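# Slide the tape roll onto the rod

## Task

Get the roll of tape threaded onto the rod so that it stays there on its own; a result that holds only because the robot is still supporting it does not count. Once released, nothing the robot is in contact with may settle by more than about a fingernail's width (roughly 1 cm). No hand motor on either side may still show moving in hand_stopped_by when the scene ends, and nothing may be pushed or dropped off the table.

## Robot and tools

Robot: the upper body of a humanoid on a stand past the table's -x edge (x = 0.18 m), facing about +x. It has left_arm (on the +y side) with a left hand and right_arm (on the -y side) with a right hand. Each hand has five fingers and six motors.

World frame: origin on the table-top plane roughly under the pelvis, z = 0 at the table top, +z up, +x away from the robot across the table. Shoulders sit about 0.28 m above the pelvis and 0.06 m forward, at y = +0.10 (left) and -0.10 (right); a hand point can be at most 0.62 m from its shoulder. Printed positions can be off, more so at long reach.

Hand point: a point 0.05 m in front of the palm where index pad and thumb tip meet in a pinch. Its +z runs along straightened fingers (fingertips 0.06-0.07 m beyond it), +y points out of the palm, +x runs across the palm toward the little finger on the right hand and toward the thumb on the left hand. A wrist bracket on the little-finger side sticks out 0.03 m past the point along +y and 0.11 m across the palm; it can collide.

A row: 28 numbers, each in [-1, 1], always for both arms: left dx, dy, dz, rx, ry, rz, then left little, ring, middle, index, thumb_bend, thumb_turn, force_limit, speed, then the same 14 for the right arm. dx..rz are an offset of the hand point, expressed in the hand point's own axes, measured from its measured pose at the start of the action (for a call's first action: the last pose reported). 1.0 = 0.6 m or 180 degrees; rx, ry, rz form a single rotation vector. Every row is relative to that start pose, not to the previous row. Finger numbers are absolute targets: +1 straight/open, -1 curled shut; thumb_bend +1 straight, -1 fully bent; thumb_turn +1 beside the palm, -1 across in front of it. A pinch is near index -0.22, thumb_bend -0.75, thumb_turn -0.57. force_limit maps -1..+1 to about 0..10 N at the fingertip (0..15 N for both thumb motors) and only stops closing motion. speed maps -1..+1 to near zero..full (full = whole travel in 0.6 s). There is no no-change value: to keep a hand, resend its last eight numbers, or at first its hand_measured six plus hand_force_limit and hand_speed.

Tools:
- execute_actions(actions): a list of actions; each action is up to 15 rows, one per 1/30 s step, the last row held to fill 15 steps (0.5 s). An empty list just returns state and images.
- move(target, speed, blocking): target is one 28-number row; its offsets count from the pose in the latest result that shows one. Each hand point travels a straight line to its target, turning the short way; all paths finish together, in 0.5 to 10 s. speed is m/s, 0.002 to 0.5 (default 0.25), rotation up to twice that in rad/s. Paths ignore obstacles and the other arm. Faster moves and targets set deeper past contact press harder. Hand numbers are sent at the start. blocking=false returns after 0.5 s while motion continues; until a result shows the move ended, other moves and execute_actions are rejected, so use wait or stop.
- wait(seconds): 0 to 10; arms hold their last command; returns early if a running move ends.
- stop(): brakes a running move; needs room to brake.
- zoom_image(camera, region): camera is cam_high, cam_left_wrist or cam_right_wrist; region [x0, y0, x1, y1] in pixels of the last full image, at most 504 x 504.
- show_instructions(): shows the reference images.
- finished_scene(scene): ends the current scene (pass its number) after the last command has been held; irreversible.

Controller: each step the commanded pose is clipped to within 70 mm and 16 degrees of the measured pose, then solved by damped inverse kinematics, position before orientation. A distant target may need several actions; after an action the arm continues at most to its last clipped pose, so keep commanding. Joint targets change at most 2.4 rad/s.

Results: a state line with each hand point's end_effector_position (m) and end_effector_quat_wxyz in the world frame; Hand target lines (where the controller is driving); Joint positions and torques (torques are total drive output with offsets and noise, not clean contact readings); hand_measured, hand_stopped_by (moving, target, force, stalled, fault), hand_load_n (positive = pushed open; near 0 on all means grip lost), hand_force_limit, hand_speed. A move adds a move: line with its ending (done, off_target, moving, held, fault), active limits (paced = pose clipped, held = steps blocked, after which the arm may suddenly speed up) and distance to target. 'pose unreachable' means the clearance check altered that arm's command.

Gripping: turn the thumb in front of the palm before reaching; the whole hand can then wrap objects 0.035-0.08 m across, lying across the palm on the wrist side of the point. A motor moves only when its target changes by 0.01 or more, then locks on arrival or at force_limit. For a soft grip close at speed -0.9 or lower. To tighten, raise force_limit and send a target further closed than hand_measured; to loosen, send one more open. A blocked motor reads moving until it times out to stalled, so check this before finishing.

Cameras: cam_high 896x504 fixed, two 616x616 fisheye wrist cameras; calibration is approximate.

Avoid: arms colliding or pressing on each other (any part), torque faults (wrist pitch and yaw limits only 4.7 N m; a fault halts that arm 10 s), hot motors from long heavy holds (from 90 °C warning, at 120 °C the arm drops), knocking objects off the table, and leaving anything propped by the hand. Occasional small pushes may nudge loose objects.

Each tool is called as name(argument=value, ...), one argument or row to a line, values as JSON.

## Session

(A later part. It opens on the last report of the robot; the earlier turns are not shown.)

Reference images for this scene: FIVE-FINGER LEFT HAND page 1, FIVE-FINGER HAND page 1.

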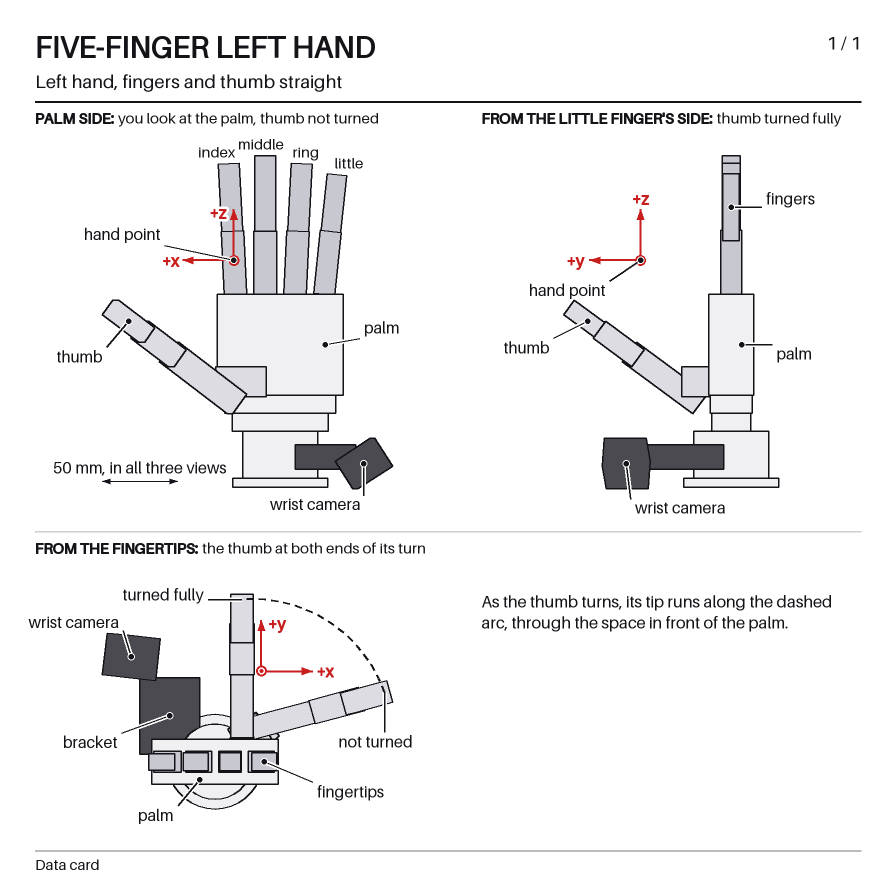

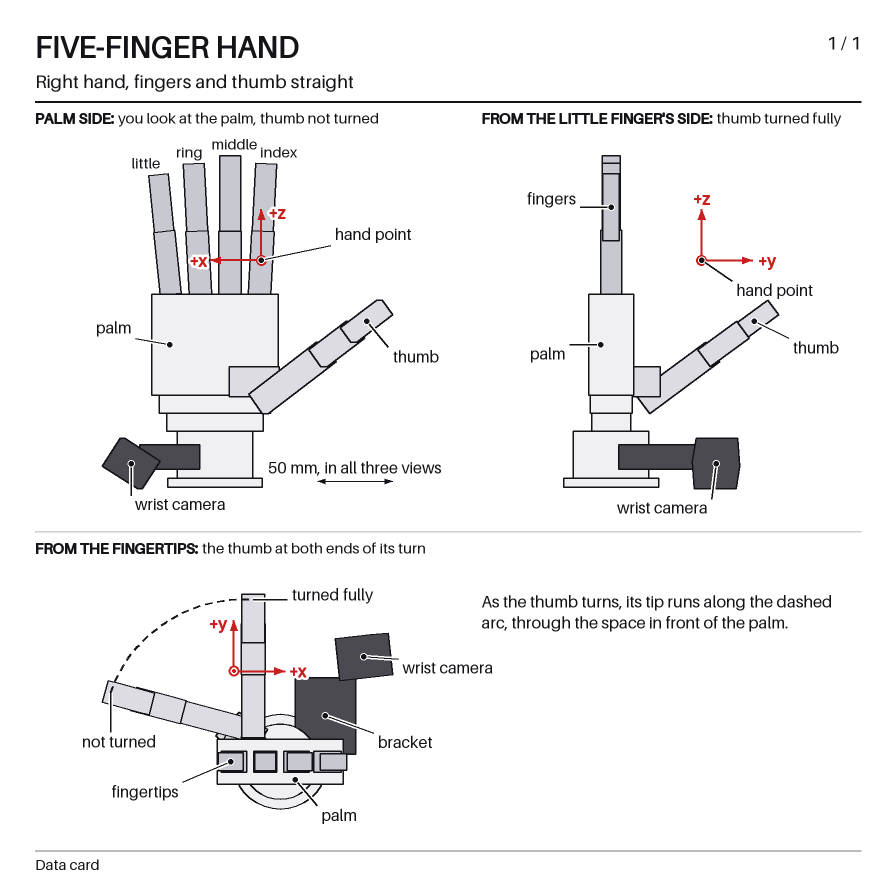

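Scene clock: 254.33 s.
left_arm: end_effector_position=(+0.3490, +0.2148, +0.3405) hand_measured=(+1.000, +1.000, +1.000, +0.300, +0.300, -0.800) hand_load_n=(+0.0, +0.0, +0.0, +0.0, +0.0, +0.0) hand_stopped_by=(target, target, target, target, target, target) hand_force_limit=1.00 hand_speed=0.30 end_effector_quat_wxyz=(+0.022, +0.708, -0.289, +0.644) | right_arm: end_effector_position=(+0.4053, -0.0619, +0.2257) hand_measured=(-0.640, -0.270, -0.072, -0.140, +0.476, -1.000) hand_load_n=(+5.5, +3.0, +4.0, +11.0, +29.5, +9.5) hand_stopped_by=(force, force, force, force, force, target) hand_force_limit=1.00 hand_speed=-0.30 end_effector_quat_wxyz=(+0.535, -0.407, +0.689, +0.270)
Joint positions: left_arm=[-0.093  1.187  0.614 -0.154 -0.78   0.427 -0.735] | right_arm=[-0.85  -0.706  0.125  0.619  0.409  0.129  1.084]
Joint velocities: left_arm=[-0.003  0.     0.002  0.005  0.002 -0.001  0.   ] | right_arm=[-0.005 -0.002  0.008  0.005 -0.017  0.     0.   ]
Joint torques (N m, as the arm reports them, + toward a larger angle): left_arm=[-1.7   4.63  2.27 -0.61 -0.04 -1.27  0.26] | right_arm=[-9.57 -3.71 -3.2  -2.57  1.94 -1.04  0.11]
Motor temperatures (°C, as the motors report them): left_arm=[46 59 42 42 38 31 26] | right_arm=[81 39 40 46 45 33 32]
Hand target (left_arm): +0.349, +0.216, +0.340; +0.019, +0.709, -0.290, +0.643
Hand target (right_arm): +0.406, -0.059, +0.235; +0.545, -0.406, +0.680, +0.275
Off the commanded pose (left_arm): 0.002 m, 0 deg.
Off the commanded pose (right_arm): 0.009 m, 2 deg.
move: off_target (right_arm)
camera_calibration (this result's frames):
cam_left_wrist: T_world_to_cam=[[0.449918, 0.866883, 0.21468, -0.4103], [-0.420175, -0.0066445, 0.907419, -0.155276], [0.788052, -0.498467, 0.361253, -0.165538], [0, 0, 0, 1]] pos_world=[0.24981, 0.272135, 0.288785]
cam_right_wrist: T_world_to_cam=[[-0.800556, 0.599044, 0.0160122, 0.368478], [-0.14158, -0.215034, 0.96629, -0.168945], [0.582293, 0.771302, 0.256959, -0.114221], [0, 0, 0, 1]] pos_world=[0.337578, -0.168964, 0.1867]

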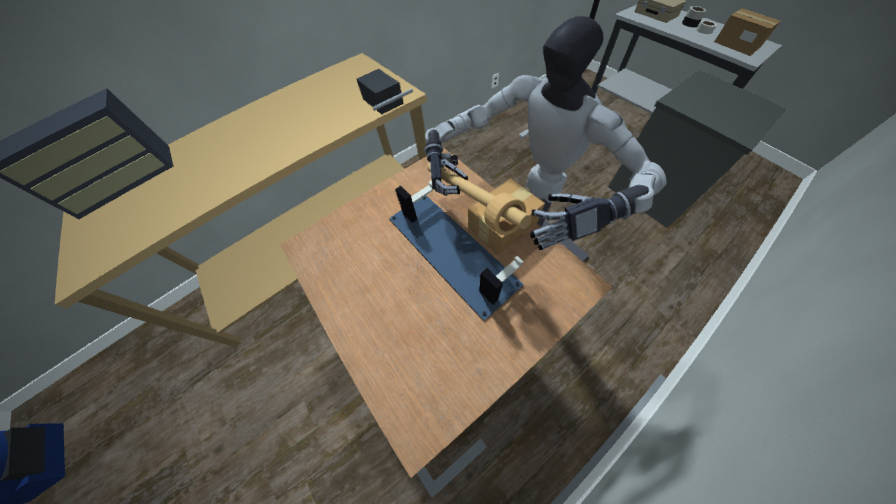

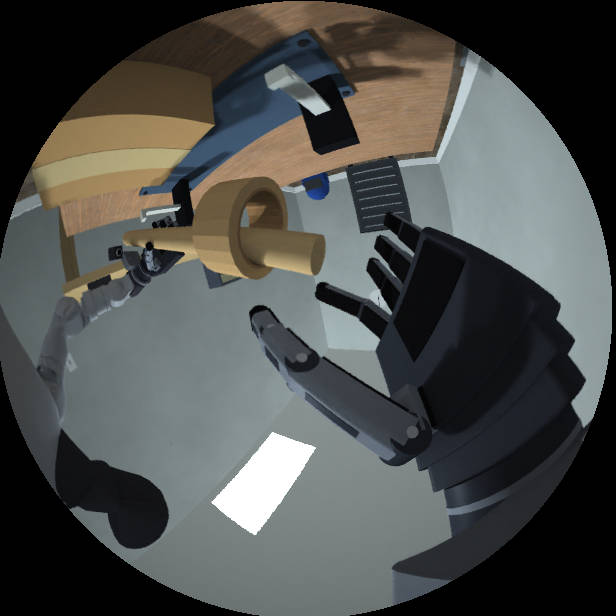

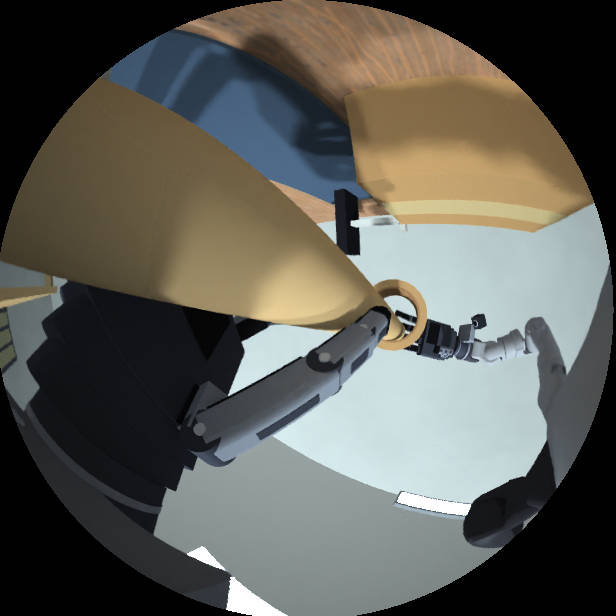

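move(
  target=[0,-0.1,-0.12,0,0,0,1,1,1,0.3,0.3,-0.8,1,0.3, 0,0,0,0,0,0,-1,-1,-1,-1,-0.98,-1,1,-0.3],
  speed=0.15,
)

move(
  target=[0,0,0,0,0,0,1,1,1,0.3,0.3,-0.8,1,0.3, 0,0,0,-0.015,-0.14,0.087,-1,-1,-1,-1,-0.98,-1,1,-0.3],
  speed=0.1,
)

Scene clock: 263.57 s.
left_arm: end_effector_position=(+0.3118, +0.2940, +0.3752) hand_measured=(+1.000, +1.000, +1.000, +0.300, +0.300, -0.800) hand_load_n=(+0.0, +0.0, +0.0, +0.0, +0.0, +0.0) hand_stopped_by=(target, target, target, target, target, target) hand_force_limit=1.00 hand_speed=0.30 end_effector_quat_wxyz=(+0.018, +0.706, -0.289, +0.646) | right_arm: end_effector_position=(+0.4041, -0.0634, +0.2181) hand_measured=(-0.640, -0.270, -0.072, -0.140, +0.476, -1.000) hand_load_n=(+5.5, +3.0, +4.0, +11.0, +29.5, +9.5) hand_stopped_by=(force, force, force, force, force, target) hand_force_limit=1.00 hand_speed=-0.30 end_effector_quat_wxyz=(+0.527, -0.409, +0.696, +0.265)
Joint positions: left_arm=[-0.032  1.332  0.832  0.321 -0.752  0.251 -1.162] | right_arm=[-0.841 -0.706  0.128  0.62   0.392  0.132  1.084]
Joint velocities: left_arm=[ 0.006 -0.003  0.005  0.011 -0.006 -0.008 -0.004] | right_arm=[-0.003  0.005  0.015 -0.011 -0.002  0.     0.   ]
Joint torques (N m, as the arm reports them, + toward a larger angle): left_arm=[-1.59  5.53  1.69 -0.59 -0.61 -0.97  0.26] | right_arm=[-9.04 -4.16 -3.12 -2.15  1.94 -1.01  0.19]
Motor temperatures (°C, as the motors report them): left_arm=[45 60 42 42 38 31 26] | right_arm=[83 39 41 46 46 33 32]
Hand target (left_arm): +0.312, +0.294, +0.375; +0.018, +0.706, -0.291, +0.645
Hand target (right_arm): +0.405, -0.062, +0.226; +0.535, -0.407, +0.689, +0.270
Off the commanded pose (left_arm): 0.002 m, 0 deg.
Off the commanded pose (right_arm): 0.008 m, 1 deg.
move: off_target (right_arm)
camera_calibration (this result's frames):
cam_left_wrist: T_world_to_cam=[[0.446169, 0.867165, 0.221266, -0.471007], [-0.426121, -0.0115715, 0.904592, -0.197445], [0.786991, -0.497887, 0.364354, -0.110314], [0, 0, 0, 1]] pos_world=[0.212829, 0.351232, 0.323019]
cam_right_wrist: T_world_to_cam=[[-0.798727, 0.601477, 0.0161423, 0.367911], [-0.128071, -0.196161, 0.972172, -0.167619], [0.587906, 0.774432, 0.233711, -0.107463], [0, 0, 0, 1]] pos_world=[0.335571, -0.170947, 0.182131]

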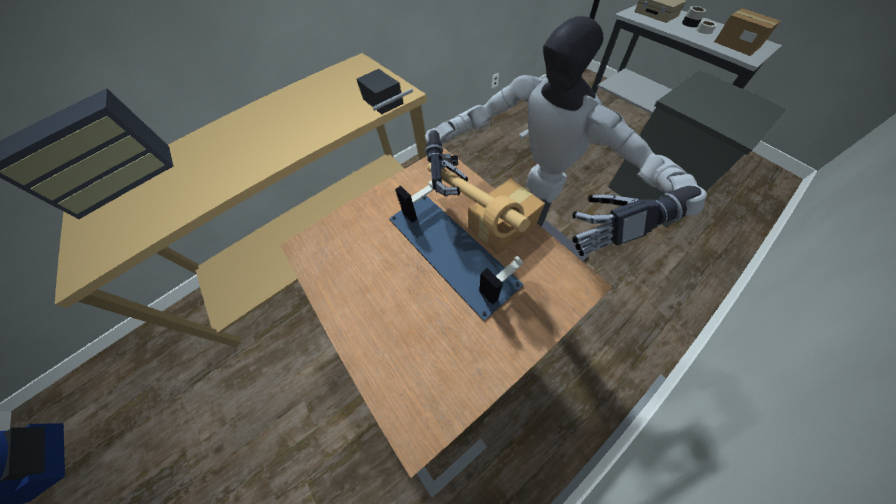

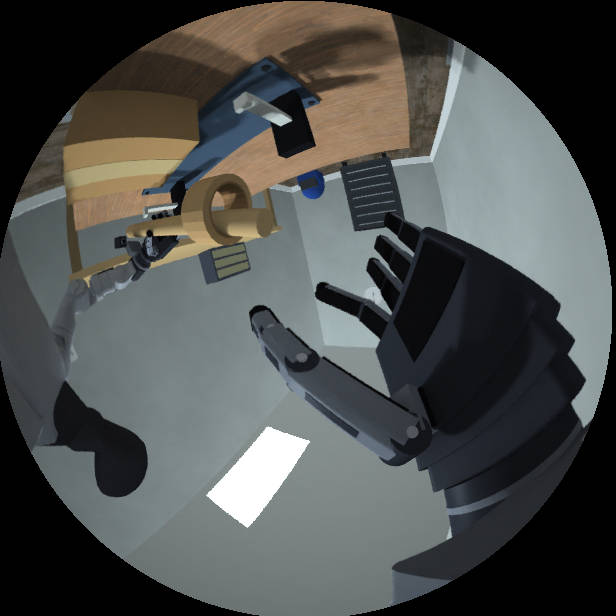

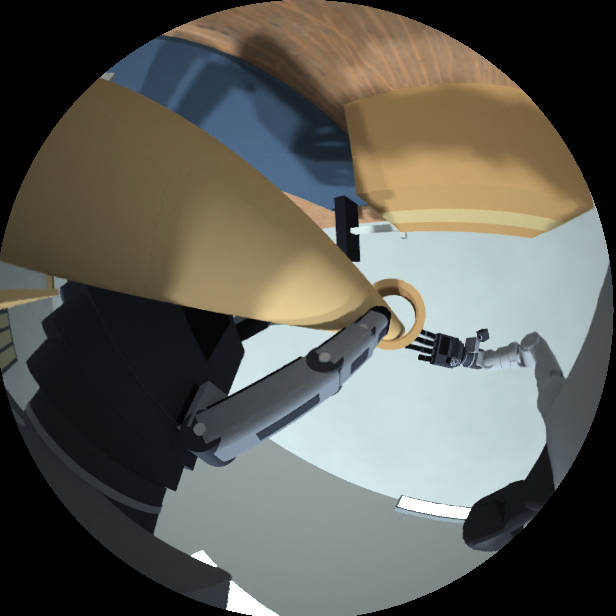

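Scene clock: 266.57 s.
left_arm: end_effector_position=(+0.3118, +0.2940, +0.3751) hand_measured=(+1.000, +1.000, +1.000, +0.300, +0.300, -0.800) hand_load_n=(+0.0, +0.0, +0.0, +0.0, +0.0, +0.0) hand_stopped_by=(target, target, target, target, target, target) hand_force_limit=1.00 hand_speed=0.30 end_effector_quat_wxyz=(+0.018, +0.706, -0.289, +0.646) | right_arm: end_effector_position=(+0.4039, -0.0642, +0.2159) hand_measured=(-0.640, -0.270, -0.072, -0.140, +0.476, -1.000) hand_load_n=(+5.5, +3.0, +4.0, +10.0, +29.5, +9.0) hand_stopped_by=(force, force, force, force, force, target) hand_force_limit=1.00 hand_speed=-0.30 end_effector_quat_wxyz=(+0.611, -0.239, +0.632, +0.413)
Joint positions: left_arm=[-0.032  1.332  0.831  0.322 -0.752  0.251 -1.162] | right_arm=[-0.964 -0.42  -0.187  1.403  0.454 -0.368  1.349]
Joint velocities: left_arm=[-0.003  0.003 -0.02  -0.005 -0.008  0.     0.   ] | right_arm=[ 0.002 -0.005 -0.025  0.005 -0.014  0.     0.   ]
Joint torques (N m, as the arm reports them, + toward a larger angle): left_arm=[-1.46  5.35  1.91 -0.79 -0.66 -0.84  0.34] | right_arm=[-8.99 -3.13 -1.32 -2.09  0.99 -0.63  0.62]
Motor temperatures (°C, as the motors report them): left_arm=[45 61 42 42 38 30 26] | right_arm=[83 39 40 46 46 33 32]
Hand target (left_arm): +0.312, +0.294, +0.375; +0.018, +0.706, -0.289, +0.646
Hand target (right_arm): +0.404, -0.063, +0.218; +0.612, -0.240, +0.629, +0.414
Off the commanded pose (left_arm): 0.000 m, 0 deg.
Off the commanded pose (right_arm): 0.002 m, 4 deg.
move: off_target (right_arm)
camera_calibration (this result's frames):
cam_left_wrist: T_world_to_cam=[[0.446162, 0.867203, 0.22113, -0.470983], [-0.425972, -0.0115263, 0.904663, -0.197477], [0.787075, -0.497821, 0.364262, -0.110296], [0, 0, 0, 1]] pos_world=[0.212826, 0.351254, 0.322975]
cam_right_wrist: T_world_to_cam=[[-0.749247, 0.572819, 0.332427, 0.278151], [-0.135638, -0.624012, 0.769553, -0.146261], [0.648253, 0.531496, 0.545235, -0.213371], [0, 0, 0, 1]] pos_world=[0.326884, -0.137193, 0.136428]

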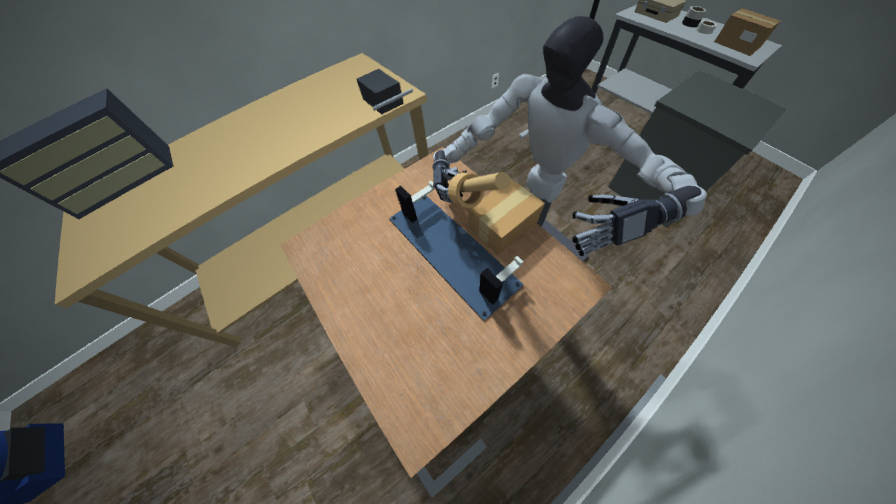

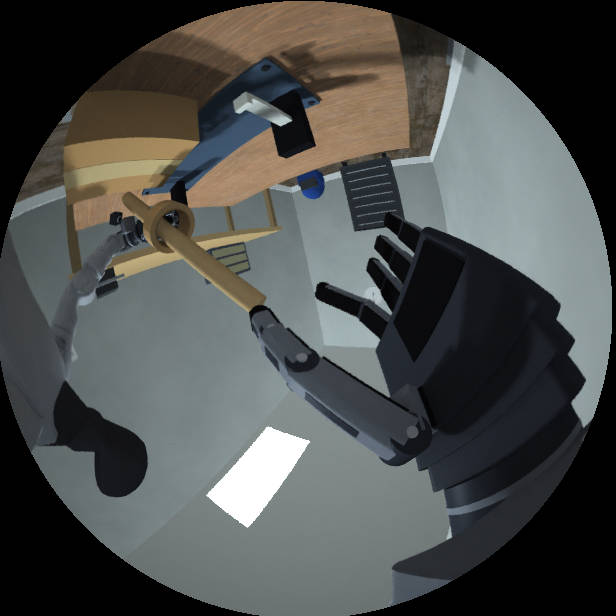

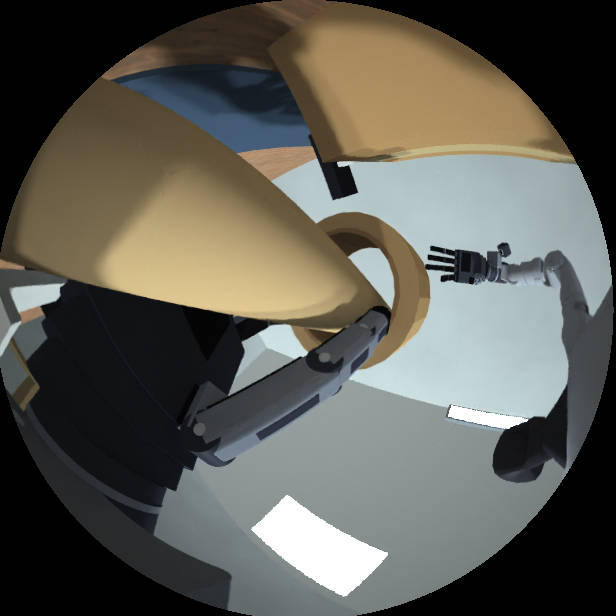

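move(
  target=[0,0,0,0,0,0,1,1,1,0.3,0.3,-0.8,1,0.3, 0,0,0,0.04,0.229,-0.161,-1,-1,-1,-1,-0.98,-1,1,-0.3],
  speed=0.1,
)

Scene clock: 274.97 s.
left_arm: end_effector_position=(+0.3118, +0.2940, +0.3751) hand_measured=(+1.000, +1.000, +1.000, +0.300, +0.300, -0.800) hand_load_n=(+0.0, +0.0, +0.0, +0.0, +0.0, +0.0) hand_stopped_by=(target, target, target, target, target, target) hand_force_limit=1.00 hand_speed=0.30 end_effector_quat_wxyz=(+0.018, +0.706, -0.289, +0.646) | right_arm: end_effector_position=(+0.4034, -0.0647, +0.2123) hand_measured=(-0.640, -0.270, -0.072, -0.140, +0.476, -1.000) hand_load_n=(+6.0, +3.0, +4.0, +10.5, +29.5, +9.5) hand_stopped_by=(force, force, force, force, force, target) hand_force_limit=1.00 hand_speed=-0.30 end_effector_quat_wxyz=(+0.439, -0.472, +0.758, +0.099)
Joint positions: left_arm=[-0.032  1.332  0.831  0.322 -0.752  0.251 -1.162] | right_arm=[-0.869 -0.846  0.205  0.083  0.183  0.7    0.95 ]
Joint velocities: left_arm=[ 0.005  0.006  0.002 -0.002 -0.002  0.     0.   ] | right_arm=[ 0.02  -0.008 -0.012 -0.002  0.002  0.     0.   ]
Joint torques (N m, as the arm reports them, + toward a larger angle): left_arm=[-1.47  5.36  1.89 -0.79 -0.65 -0.84  0.34] | right_arm=[-8.27 -4.02 -3.41 -1.31  0.8  -0.91 -0.16]
Motor temperatures (°C, as the motors report them): left_arm=[44 62 41 41 38 30 26] | right_arm=[84 39 40 46 46 32 32]
Hand target (left_arm): +0.312, +0.294, +0.375; +0.018, +0.706, -0.289, +0.646
Hand target (right_arm): +0.404, -0.064, +0.217; +0.444, -0.474, +0.754, +0.097
Off the commanded pose (left_arm): 0.000 m, 0 deg.
Off the commanded pose (right_arm): 0.004 m, 1 deg.
move: off_target (right_arm)
camera_calibration (this result's frames):
cam_left_wrist: T_world_to_cam=[[0.446162, 0.867203, 0.22113, -0.470983], [-0.425973, -0.0115261, 0.904663, -0.197477], [0.787075, -0.497821, 0.364262, -0.110296], [0, 0, 0, 1]] pos_world=[0.212826, 0.351254, 0.322975]
cam_right_wrist: T_world_to_cam=[[-0.742142, 0.631754, -0.223856, 0.3983], [-0.110196, 0.214437, 0.970502, -0.142564], [0.661121, 0.744918, -0.0895261, -0.0674468], [0, 0, 0, 1]] pos_world=[0.324476, -0.170814, 0.221482]

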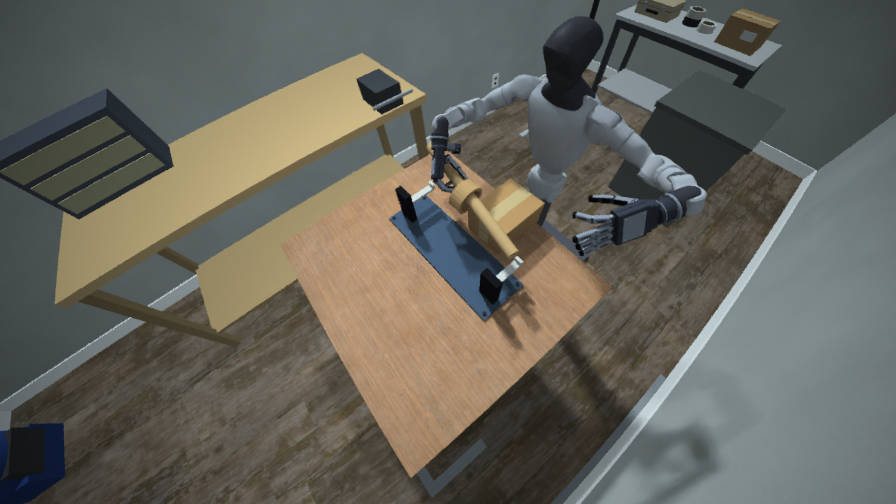

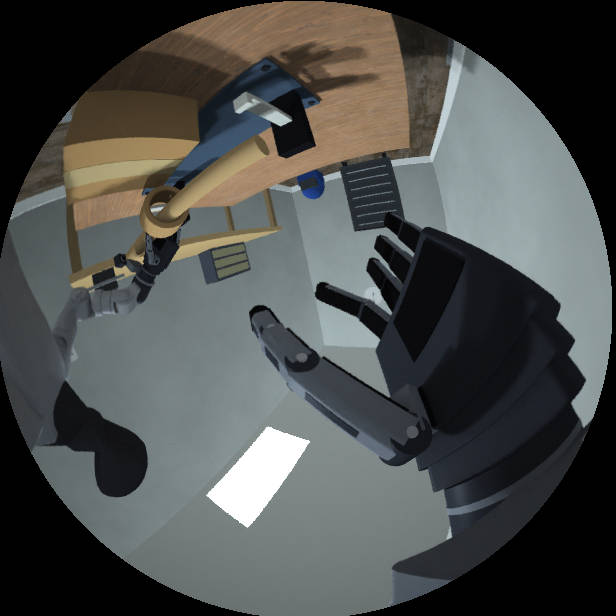

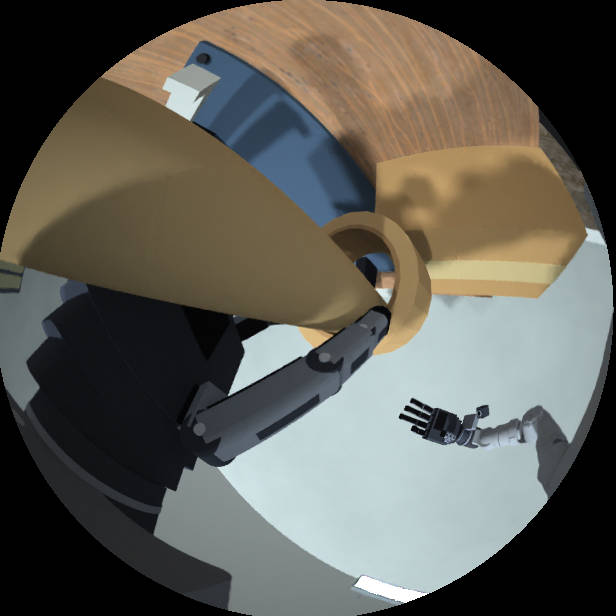

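move(
  target=[0,0,0,0,0,0,1,1,1,0.3,0.3,-0.8,1,0.3, -0.003,-0.007,0.091,0,0,0,-1,-1,-1,-1,-0.98,-1,1,-0.3],
  speed=0.08,
)

zoom_image(
  camera="cam_high",
  region=[350,120,600,320],
)

Scene clock: 283.50 s.
left_arm: end_effector_position=(+0.3118, +0.2940, +0.3751) hand_measured=(+1.000, +1.000, +1.000, +0.300, +0.300, -0.800) hand_load_n=(+0.0, +0.0, +0.0, +0.0, +0.0, +0.0) hand_stopped_by=(target, target, target, target, target, target) hand_force_limit=1.00 hand_speed=0.30 end_effector_quat_wxyz=(+0.018, +0.706, -0.289, +0.646) | right_arm: end_effector_position=(+0.4391, -0.0370, +0.1786) hand_measured=(-0.640, -0.270, -0.072, -0.140, +0.476, -1.000) hand_load_n=(+6.0, +3.5, +4.5, +11.0, +29.0, +9.5) hand_stopped_by=(force, force, force, force, force, target) hand_force_limit=1.00 hand_speed=-0.30 end_effector_quat_wxyz=(+0.436, -0.468, +0.763, +0.098)
Joint positions: left_arm=[-0.032  1.332  0.831  0.322 -0.752  0.251 -1.162] | right_arm=[-1.016 -0.656  0.323  0.45   0.093  0.514  0.876]
Joint velocities: left_arm=[ 0.003 -0.002  0.008 -0.006  0.008  0.     0.   ] | right_arm=[-0.011  0.002  0.008 -0.011 -0.015 -0.005  0.   ]
Joint torques (N m, as the arm reports them, + toward a larger angle): left_arm=[-1.47  5.36  1.91 -0.78 -0.66 -0.84  0.34] | right_arm=[-9.41 -3.49 -3.04 -1.8   0.77 -1.34  0.05]
Motor temperatures (°C, as the motors report them): left_arm=[44 63 41 41 38 29 26] | right_arm=[84 39 41 46 45 32 32]
Hand target (left_arm): +0.312, +0.294, +0.375; +0.018, +0.706, -0.289, +0.646
Hand target (right_arm): +0.438, -0.034, +0.181; +0.438, -0.472, +0.758, +0.101
Off the commanded pose (left_arm): 0.000 m, 0 deg.
Off the commanded pose (right_arm): 0.004 m, 1 deg.
move: off_target (right_arm)
camera_calibration (this result's frames):
cam_left_wrist: T_world_to_cam=[[0.446162, 0.867203, 0.22113, -0.470983], [-0.425972, -0.0115262, 0.904663, -0.197477], [0.787075, -0.497821, 0.364262, -0.110296], [0, 0, 0, 1]] pos_world=[0.212826, 0.351254, 0.322975]
cam_right_wrist: T_world_to_cam=[[-0.737923, 0.638941, -0.217312, 0.397029], [-0.0981374, 0.216988, 0.971229, -0.117244], [0.667712, 0.738019, -0.0974163, -0.116446], [0, 0, 0, 1]] pos_world=[0.359223, -0.142298, 0.188806]

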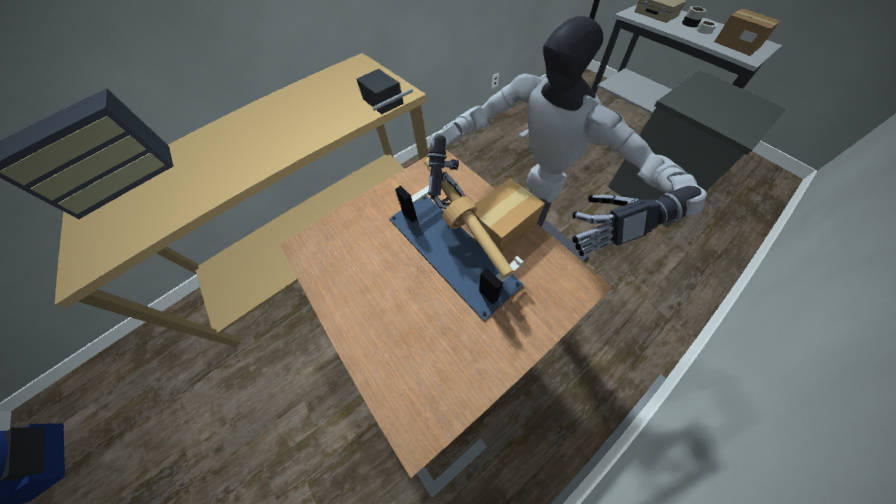

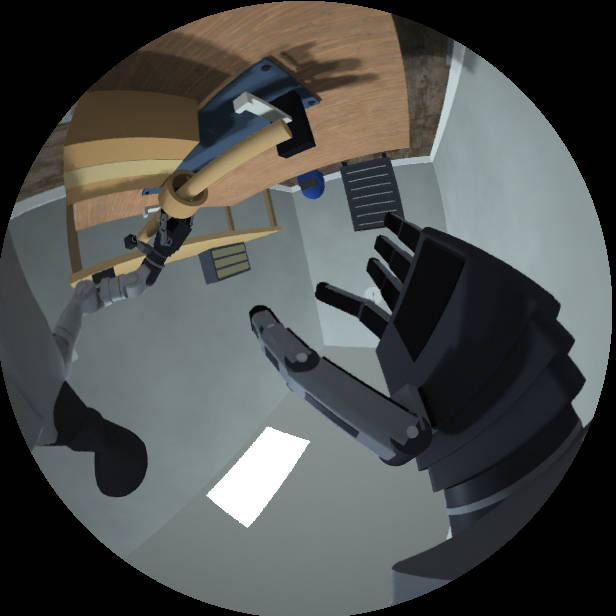

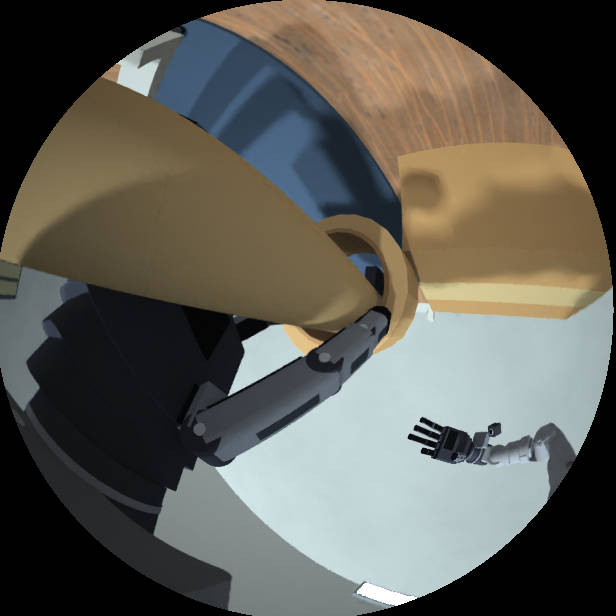

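Region (350, 120, 600, 320) of cam_high's 896x504 image, scaled by 2.016, with more detail than that image has; it fills the top 403 rows of this view, and the rest is white.

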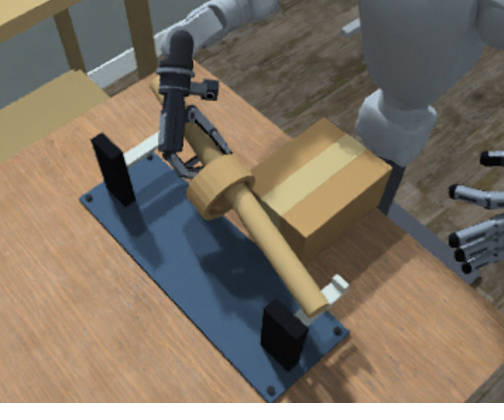

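move(
  target=[0,0,0,0,0,0,1,1,1,0.3,0.3,-0.8,1,0.3, -0.049,0.003,0.062,-0.034,-0.012,-0.026,-1,-1,-1,-1,-0.98,-1,1,-0.3],
  speed=0.08,
)

zoom_image(
  camera="cam_high",
  region=[350,120,600,320],
)

Scene clock: 290.97 s.
left_arm: end_effector_position=(+0.3118, +0.2940, +0.3751) hand_measured=(+1.000, +1.000, +1.000, +0.300, +0.300, -0.800) hand_load_n=(+0.0, +0.0, +0.0, +0.0, +0.0, +0.0) hand_stopped_by=(target, target, target, target, target, target) hand_force_limit=1.00 hand_speed=0.30 end_effector_quat_wxyz=(+0.018, +0.706, -0.289, +0.646) | right_arm: end_effector_position=(+0.4602, +0.0030, +0.1665) hand_measured=(-0.640, -0.270, -0.072, -0.140, +0.476, -1.000) hand_load_n=(+6.0, +3.0, +4.0, +10.5, +29.5, +9.5) hand_stopped_by=(force, force, force, force, force, target) hand_force_limit=1.00 hand_speed=-0.30 end_effector_quat_wxyz=(+0.418, -0.516, +0.738, +0.121)
Joint positions: left_arm=[-0.032  1.332  0.831  0.322 -0.752  0.251 -1.162] | right_arm=[-1.431 -0.389  0.41   1.398 -0.01  -0.026  0.931]
Joint velocities: left_arm=[-0.003  0.005 -0.003 -0.008  0.014  0.     0.   ] | right_arm=[-0.041  0.031 -0.028  0.074 -0.012 -0.049  0.003]
Joint torques (N m, as the arm reports them, + toward a larger angle): left_arm=[-1.46  5.36  1.89 -0.79 -0.65 -0.85  0.34] | right_arm=[-12.87  -3.37  -1.97  -1.84   0.94  -1.28  -0.21]
Motor temperatures (°C, as the motors report them): left_arm=[44 64 41 41 38 29 26] | right_arm=[86 39 41 46 45 33 32]
Hand target (left_arm): +0.312, +0.294, +0.375; +0.018, +0.706, -0.289, +0.646
Hand target (right_arm): +0.462, +0.007, +0.174; +0.427, -0.518, +0.731, +0.123
Off the commanded pose (left_arm): 0.000 m, 0 deg.
Off the commanded pose (right_arm): 0.012 m, 2 deg.
move: off_target (right_arm)
camera_calibration (this result's frames):
cam_left_wrist: T_world_to_cam=[[0.446162, 0.867203, 0.22113, -0.470983], [-0.425972, -0.0115262, 0.904663, -0.197477], [0.787075, -0.497821, 0.364262, -0.110296], [0, 0, 0, 1]] pos_world=[0.212826, 0.351254, 0.322975]
cam_right_wrist: T_world_to_cam=[[-0.812613, 0.541829, -0.214665, 0.418613], [-0.107476, 0.222695, 0.968946, -0.107455], [0.572808, 0.810449, -0.122731, -0.113551], [0, 0, 0, 1]] pos_world=[0.393665, -0.110859, 0.180044]

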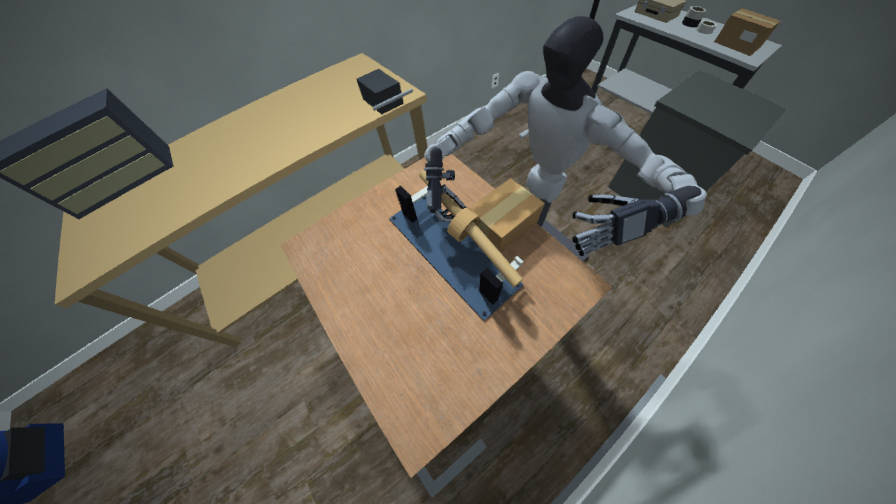

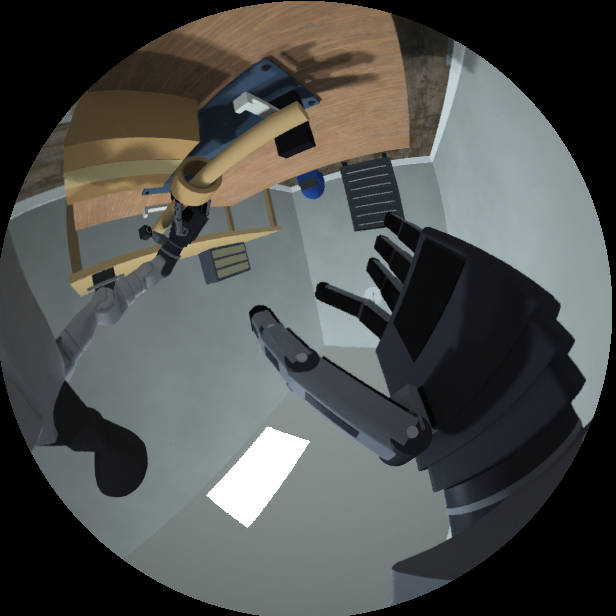

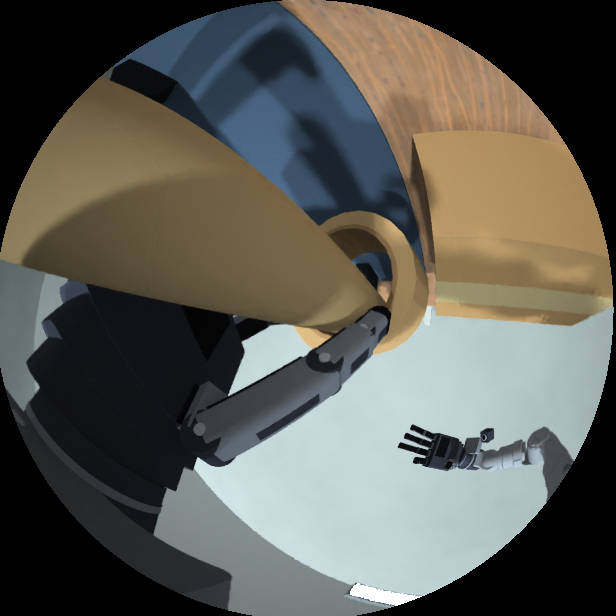

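Region (350, 120, 600, 320) of cam_high's 896x504 image, scaled by 2.016, with more detail than that image has; it fills the top 403 rows of this view, and the rest is white.

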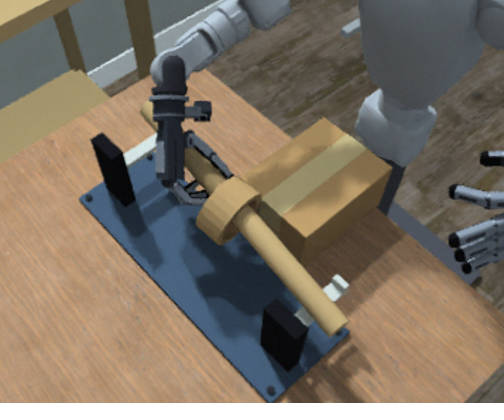

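It looks seated on both brackets. Release.

move(
  target=[0,0,0,0,0,0,1,1,1,0.3,0.3,-0.8,1,0.3, 0,0,0,0,0,0,0.8,0.8,0.8,0.8,1,-1,1,-0.3],
)

move(
  target=[0,0,0,0,0,0,1,1,1,0.3,0.3,-0.8,1,0.3, 0,-0.04,-0.13,0,0,0,0.8,0.8,0.8,0.8,1,-1,1,-0.3],
  speed=0.08,
)

zoom_image(
  camera="cam_high",
  region=[350,120,600,320],
)

Scene clock: 297.10 s.
left_arm: end_effector_position=(+0.3118, +0.2940, +0.3751) hand_measured=(+1.000, +1.000, +1.000, +0.300, +0.300, -0.800) hand_load_n=(+0.0, +0.0, +0.0, +0.0, +0.0, +0.0) hand_stopped_by=(target, target, target, target, target, target) hand_force_limit=1.00 hand_speed=0.30 end_effector_quat_wxyz=(+0.018, +0.706, -0.289, +0.646) | right_arm: end_effector_position=(+0.4604, +0.0041, +0.1680) hand_measured=(+0.800, +0.800, +0.800, +0.800, +1.000, -1.000) hand_load_n=(+0.0, +0.0, +0.0, +0.0, +0.0, +0.0) hand_stopped_by=(target, target, target, target, target, target) hand_force_limit=1.00 hand_speed=-0.30 end_effector_quat_wxyz=(+0.420, -0.515, +0.737, +0.123)
Joint positions: left_arm=[-0.032  1.332  0.831  0.322 -0.752  0.251 -1.162] | right_arm=[-1.433 -0.388  0.409  1.401 -0.006 -0.03   0.931]
Joint velocities: left_arm=[-0.006  0.011  0.    -0.005 -0.011  0.     0.   ] | right_arm=[ 0.005 -0.002 -0.005 -0.008 -0.002  0.     0.   ]
Joint torques (N m, as the arm reports them, + toward a larger angle): left_arm=[-1.46  5.37  1.89 -0.8  -0.64 -0.84  0.34] | right_arm=[-9.96 -3.   -0.24 -0.9   0.27 -0.62 -0.25]
Motor temperatures (°C, as the motors report them): left_arm=[44 64 41 41 38 29 26] | right_arm=[90 39 40 46 45 33 32]
Hand target (left_arm): +0.312, +0.294, +0.375; +0.018, +0.706, -0.289, +0.646
Hand target (right_arm): +0.460, +0.003, +0.167; +0.418, -0.516, +0.738, +0.121
Off the commanded pose (left_arm): 0.000 m, 0 deg.
Off the commanded pose (right_arm): 0.002 m, 0 deg.
MOTOR HOT: a motor of the right arm reached 90 °C. Now the hottest motor of the right arm, joint 1 (shoulder pitch), reports 90 °C. The temperature limit of the motors' drives, at which the controller stops that arm, is 120 °C. To cool a motor, set the load down, stop pushing, or move to a pose that needs little force.
move: done
camera_calibration (this result's frames):
cam_left_wrist: T_world_to_cam=[[0.446161, 0.867203, 0.22113, -0.470983], [-0.425972, -0.0115261, 0.904663, -0.197477], [0.787075, -0.497821, 0.364262, -0.110296], [0, 0, 0, 1]] pos_world=[0.212826, 0.351254, 0.322975]
cam_right_wrist: T_world_to_cam=[[-0.812833, 0.541857, -0.213762, 0.418453], [-0.110294, 0.217167, 0.969883, -0.107964], [0.57196, 0.81193, -0.116757, -0.11497], [0, 0, 0, 1]] pos_world=[0.393983, -0.109948, 0.180738]

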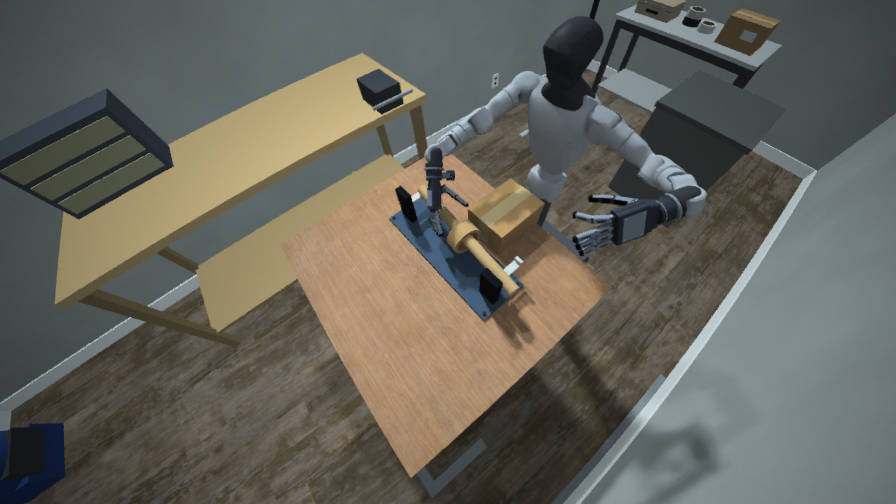

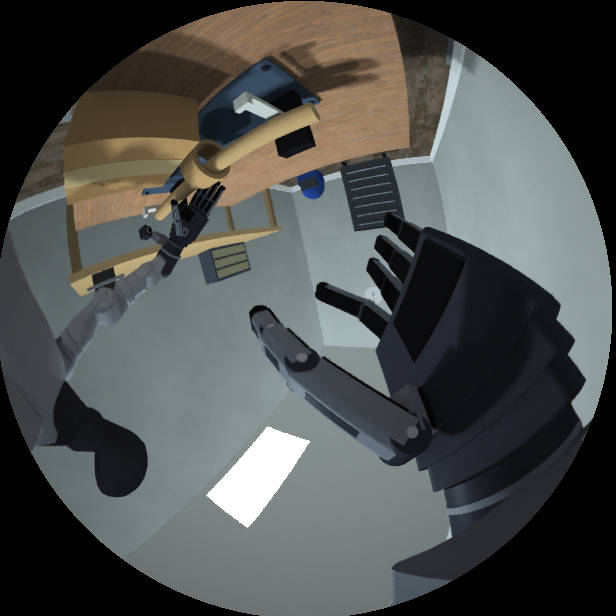

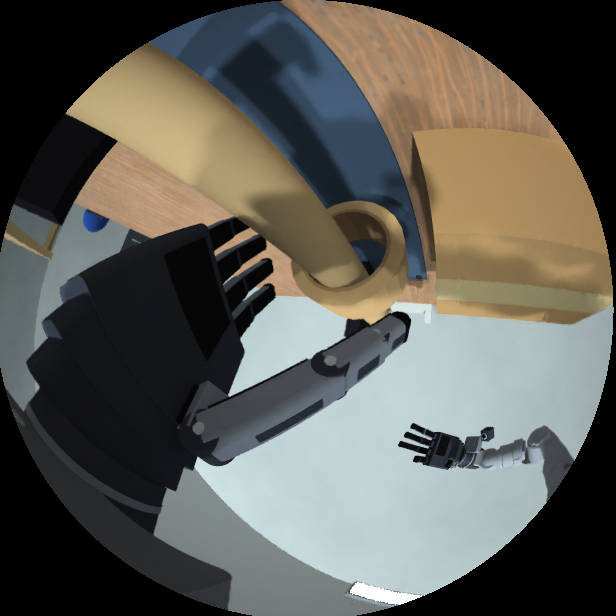

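Scene clock: 298.57 s.
left_arm: end_effector_position=(+0.3118, +0.2940, +0.3751) hand_measured=(+1.000, +1.000, +1.000, +0.300, +0.300, -0.800) hand_load_n=(+0.0, +0.0, +0.0, +0.0, +0.0, +0.0) hand_stopped_by=(target, target, target, target, target, target) hand_force_limit=1.00 hand_speed=0.30 end_effector_quat_wxyz=(+0.018, +0.706, -0.289, +0.646) | right_arm: end_effector_position=(+0.4416, -0.0549, +0.2246) hand_measured=(+0.800, +0.800, +0.800, +0.800, +1.000, -1.000) hand_load_n=(+0.0, +0.0, +0.0, +0.0, +0.0, +0.0) hand_stopped_by=(target, target, target, target, target, target) hand_force_limit=1.00 hand_speed=-0.30 end_effector_quat_wxyz=(+0.422, -0.516, +0.735, +0.119)
Joint positions: left_arm=[-0.032  1.332  0.831  0.322 -0.752  0.251 -1.162] | right_arm=[-1.251 -0.718  0.356  0.741  0.073  0.343  1.127]
Joint velocities: left_arm=[ 0.    -0.002  0.002  0.003 -0.017  0.     0.   ] | right_arm=[ 0.002 -0.003 -0.017 -0.02   0.002  0.007 -0.003]
Joint torques (N m, as the arm reports them, + toward a larger angle): left_arm=[-1.47  5.37  1.89 -0.79 -0.64 -0.84  0.33] | right_arm=[-8.45 -3.78 -2.1  -1.21  0.55 -0.34 -0.4 ]
Motor temperatures (°C, as the motors report them): left_arm=[44 64 41 41 38 29 26] | right_arm=[90 39 40 46 45 33 32]
Hand target (left_arm): +0.312, +0.294, +0.375; +0.018, +0.706, -0.289, +0.646
Hand target (right_arm): +0.442, -0.055, +0.225; +0.424, -0.514, +0.736, +0.120
Off the commanded pose (left_arm): 0.000 m, 0 deg.
Off the commanded pose (right_arm): 0.003 m, 0 deg.
MOTOR HOT: still on. Now the hottest motor of the right arm, joint 1 (shoulder pitch), reports 90 °C; a drive's own limit is 120 °C.
move: done
camera_calibration (this result's frames):
cam_left_wrist: T_world_to_cam=[[0.446161, 0.867203, 0.22113, -0.470983], [-0.425972, -0.0115262, 0.904663, -0.197477], [0.787075, -0.497821, 0.364262, -0.110296], [0, 0, 0, 1]] pos_world=[0.212826, 0.351254, 0.322975]
cam_right_wrist: T_world_to_cam=[[-0.811008, 0.541321, -0.221896, 0.448263], [-0.117734, 0.220513, 0.968252, -0.148197], [0.573066, 0.811385, -0.115106, -0.0506303], [0, 0, 0, 1]] pos_world=[0.375111, -0.168894, 0.237132]

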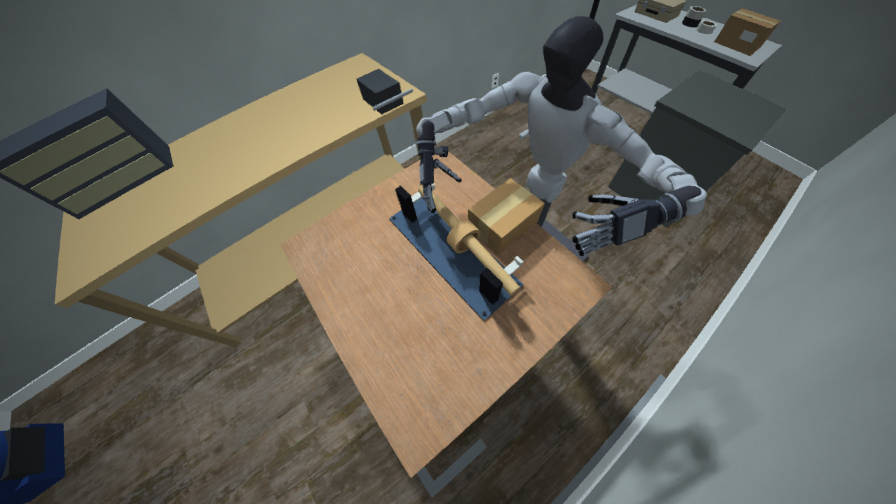

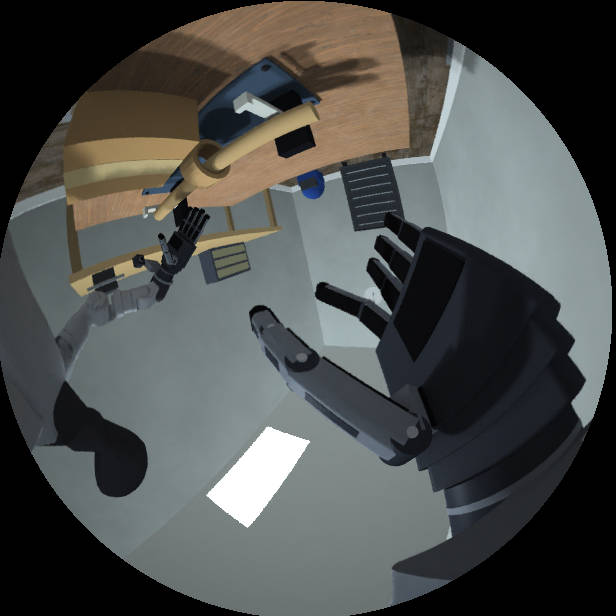

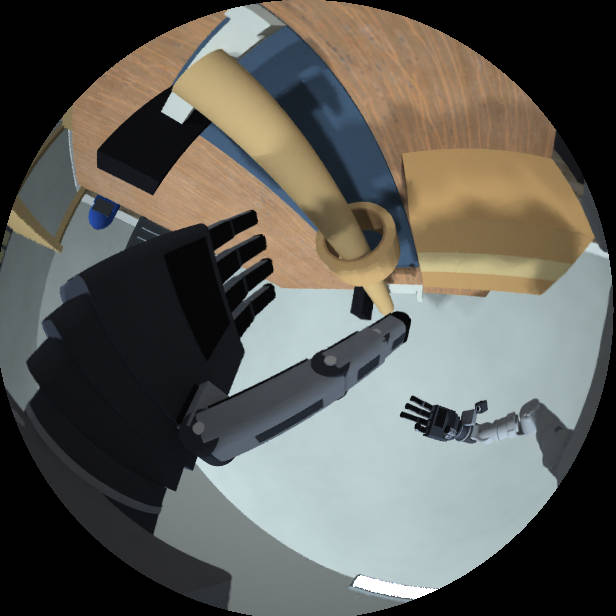

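Region (350, 120, 600, 320) of cam_high's 896x504 image, scaled by 2.016, with more detail than that image has; it fills the top 403 rows of this view, and the rest is white.

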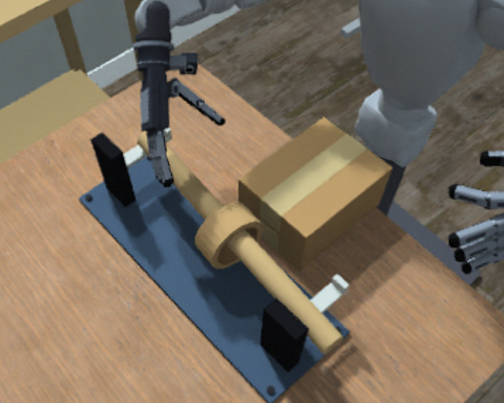

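finished_scene(
  scene=2,
)

The scene is finished: the task was done.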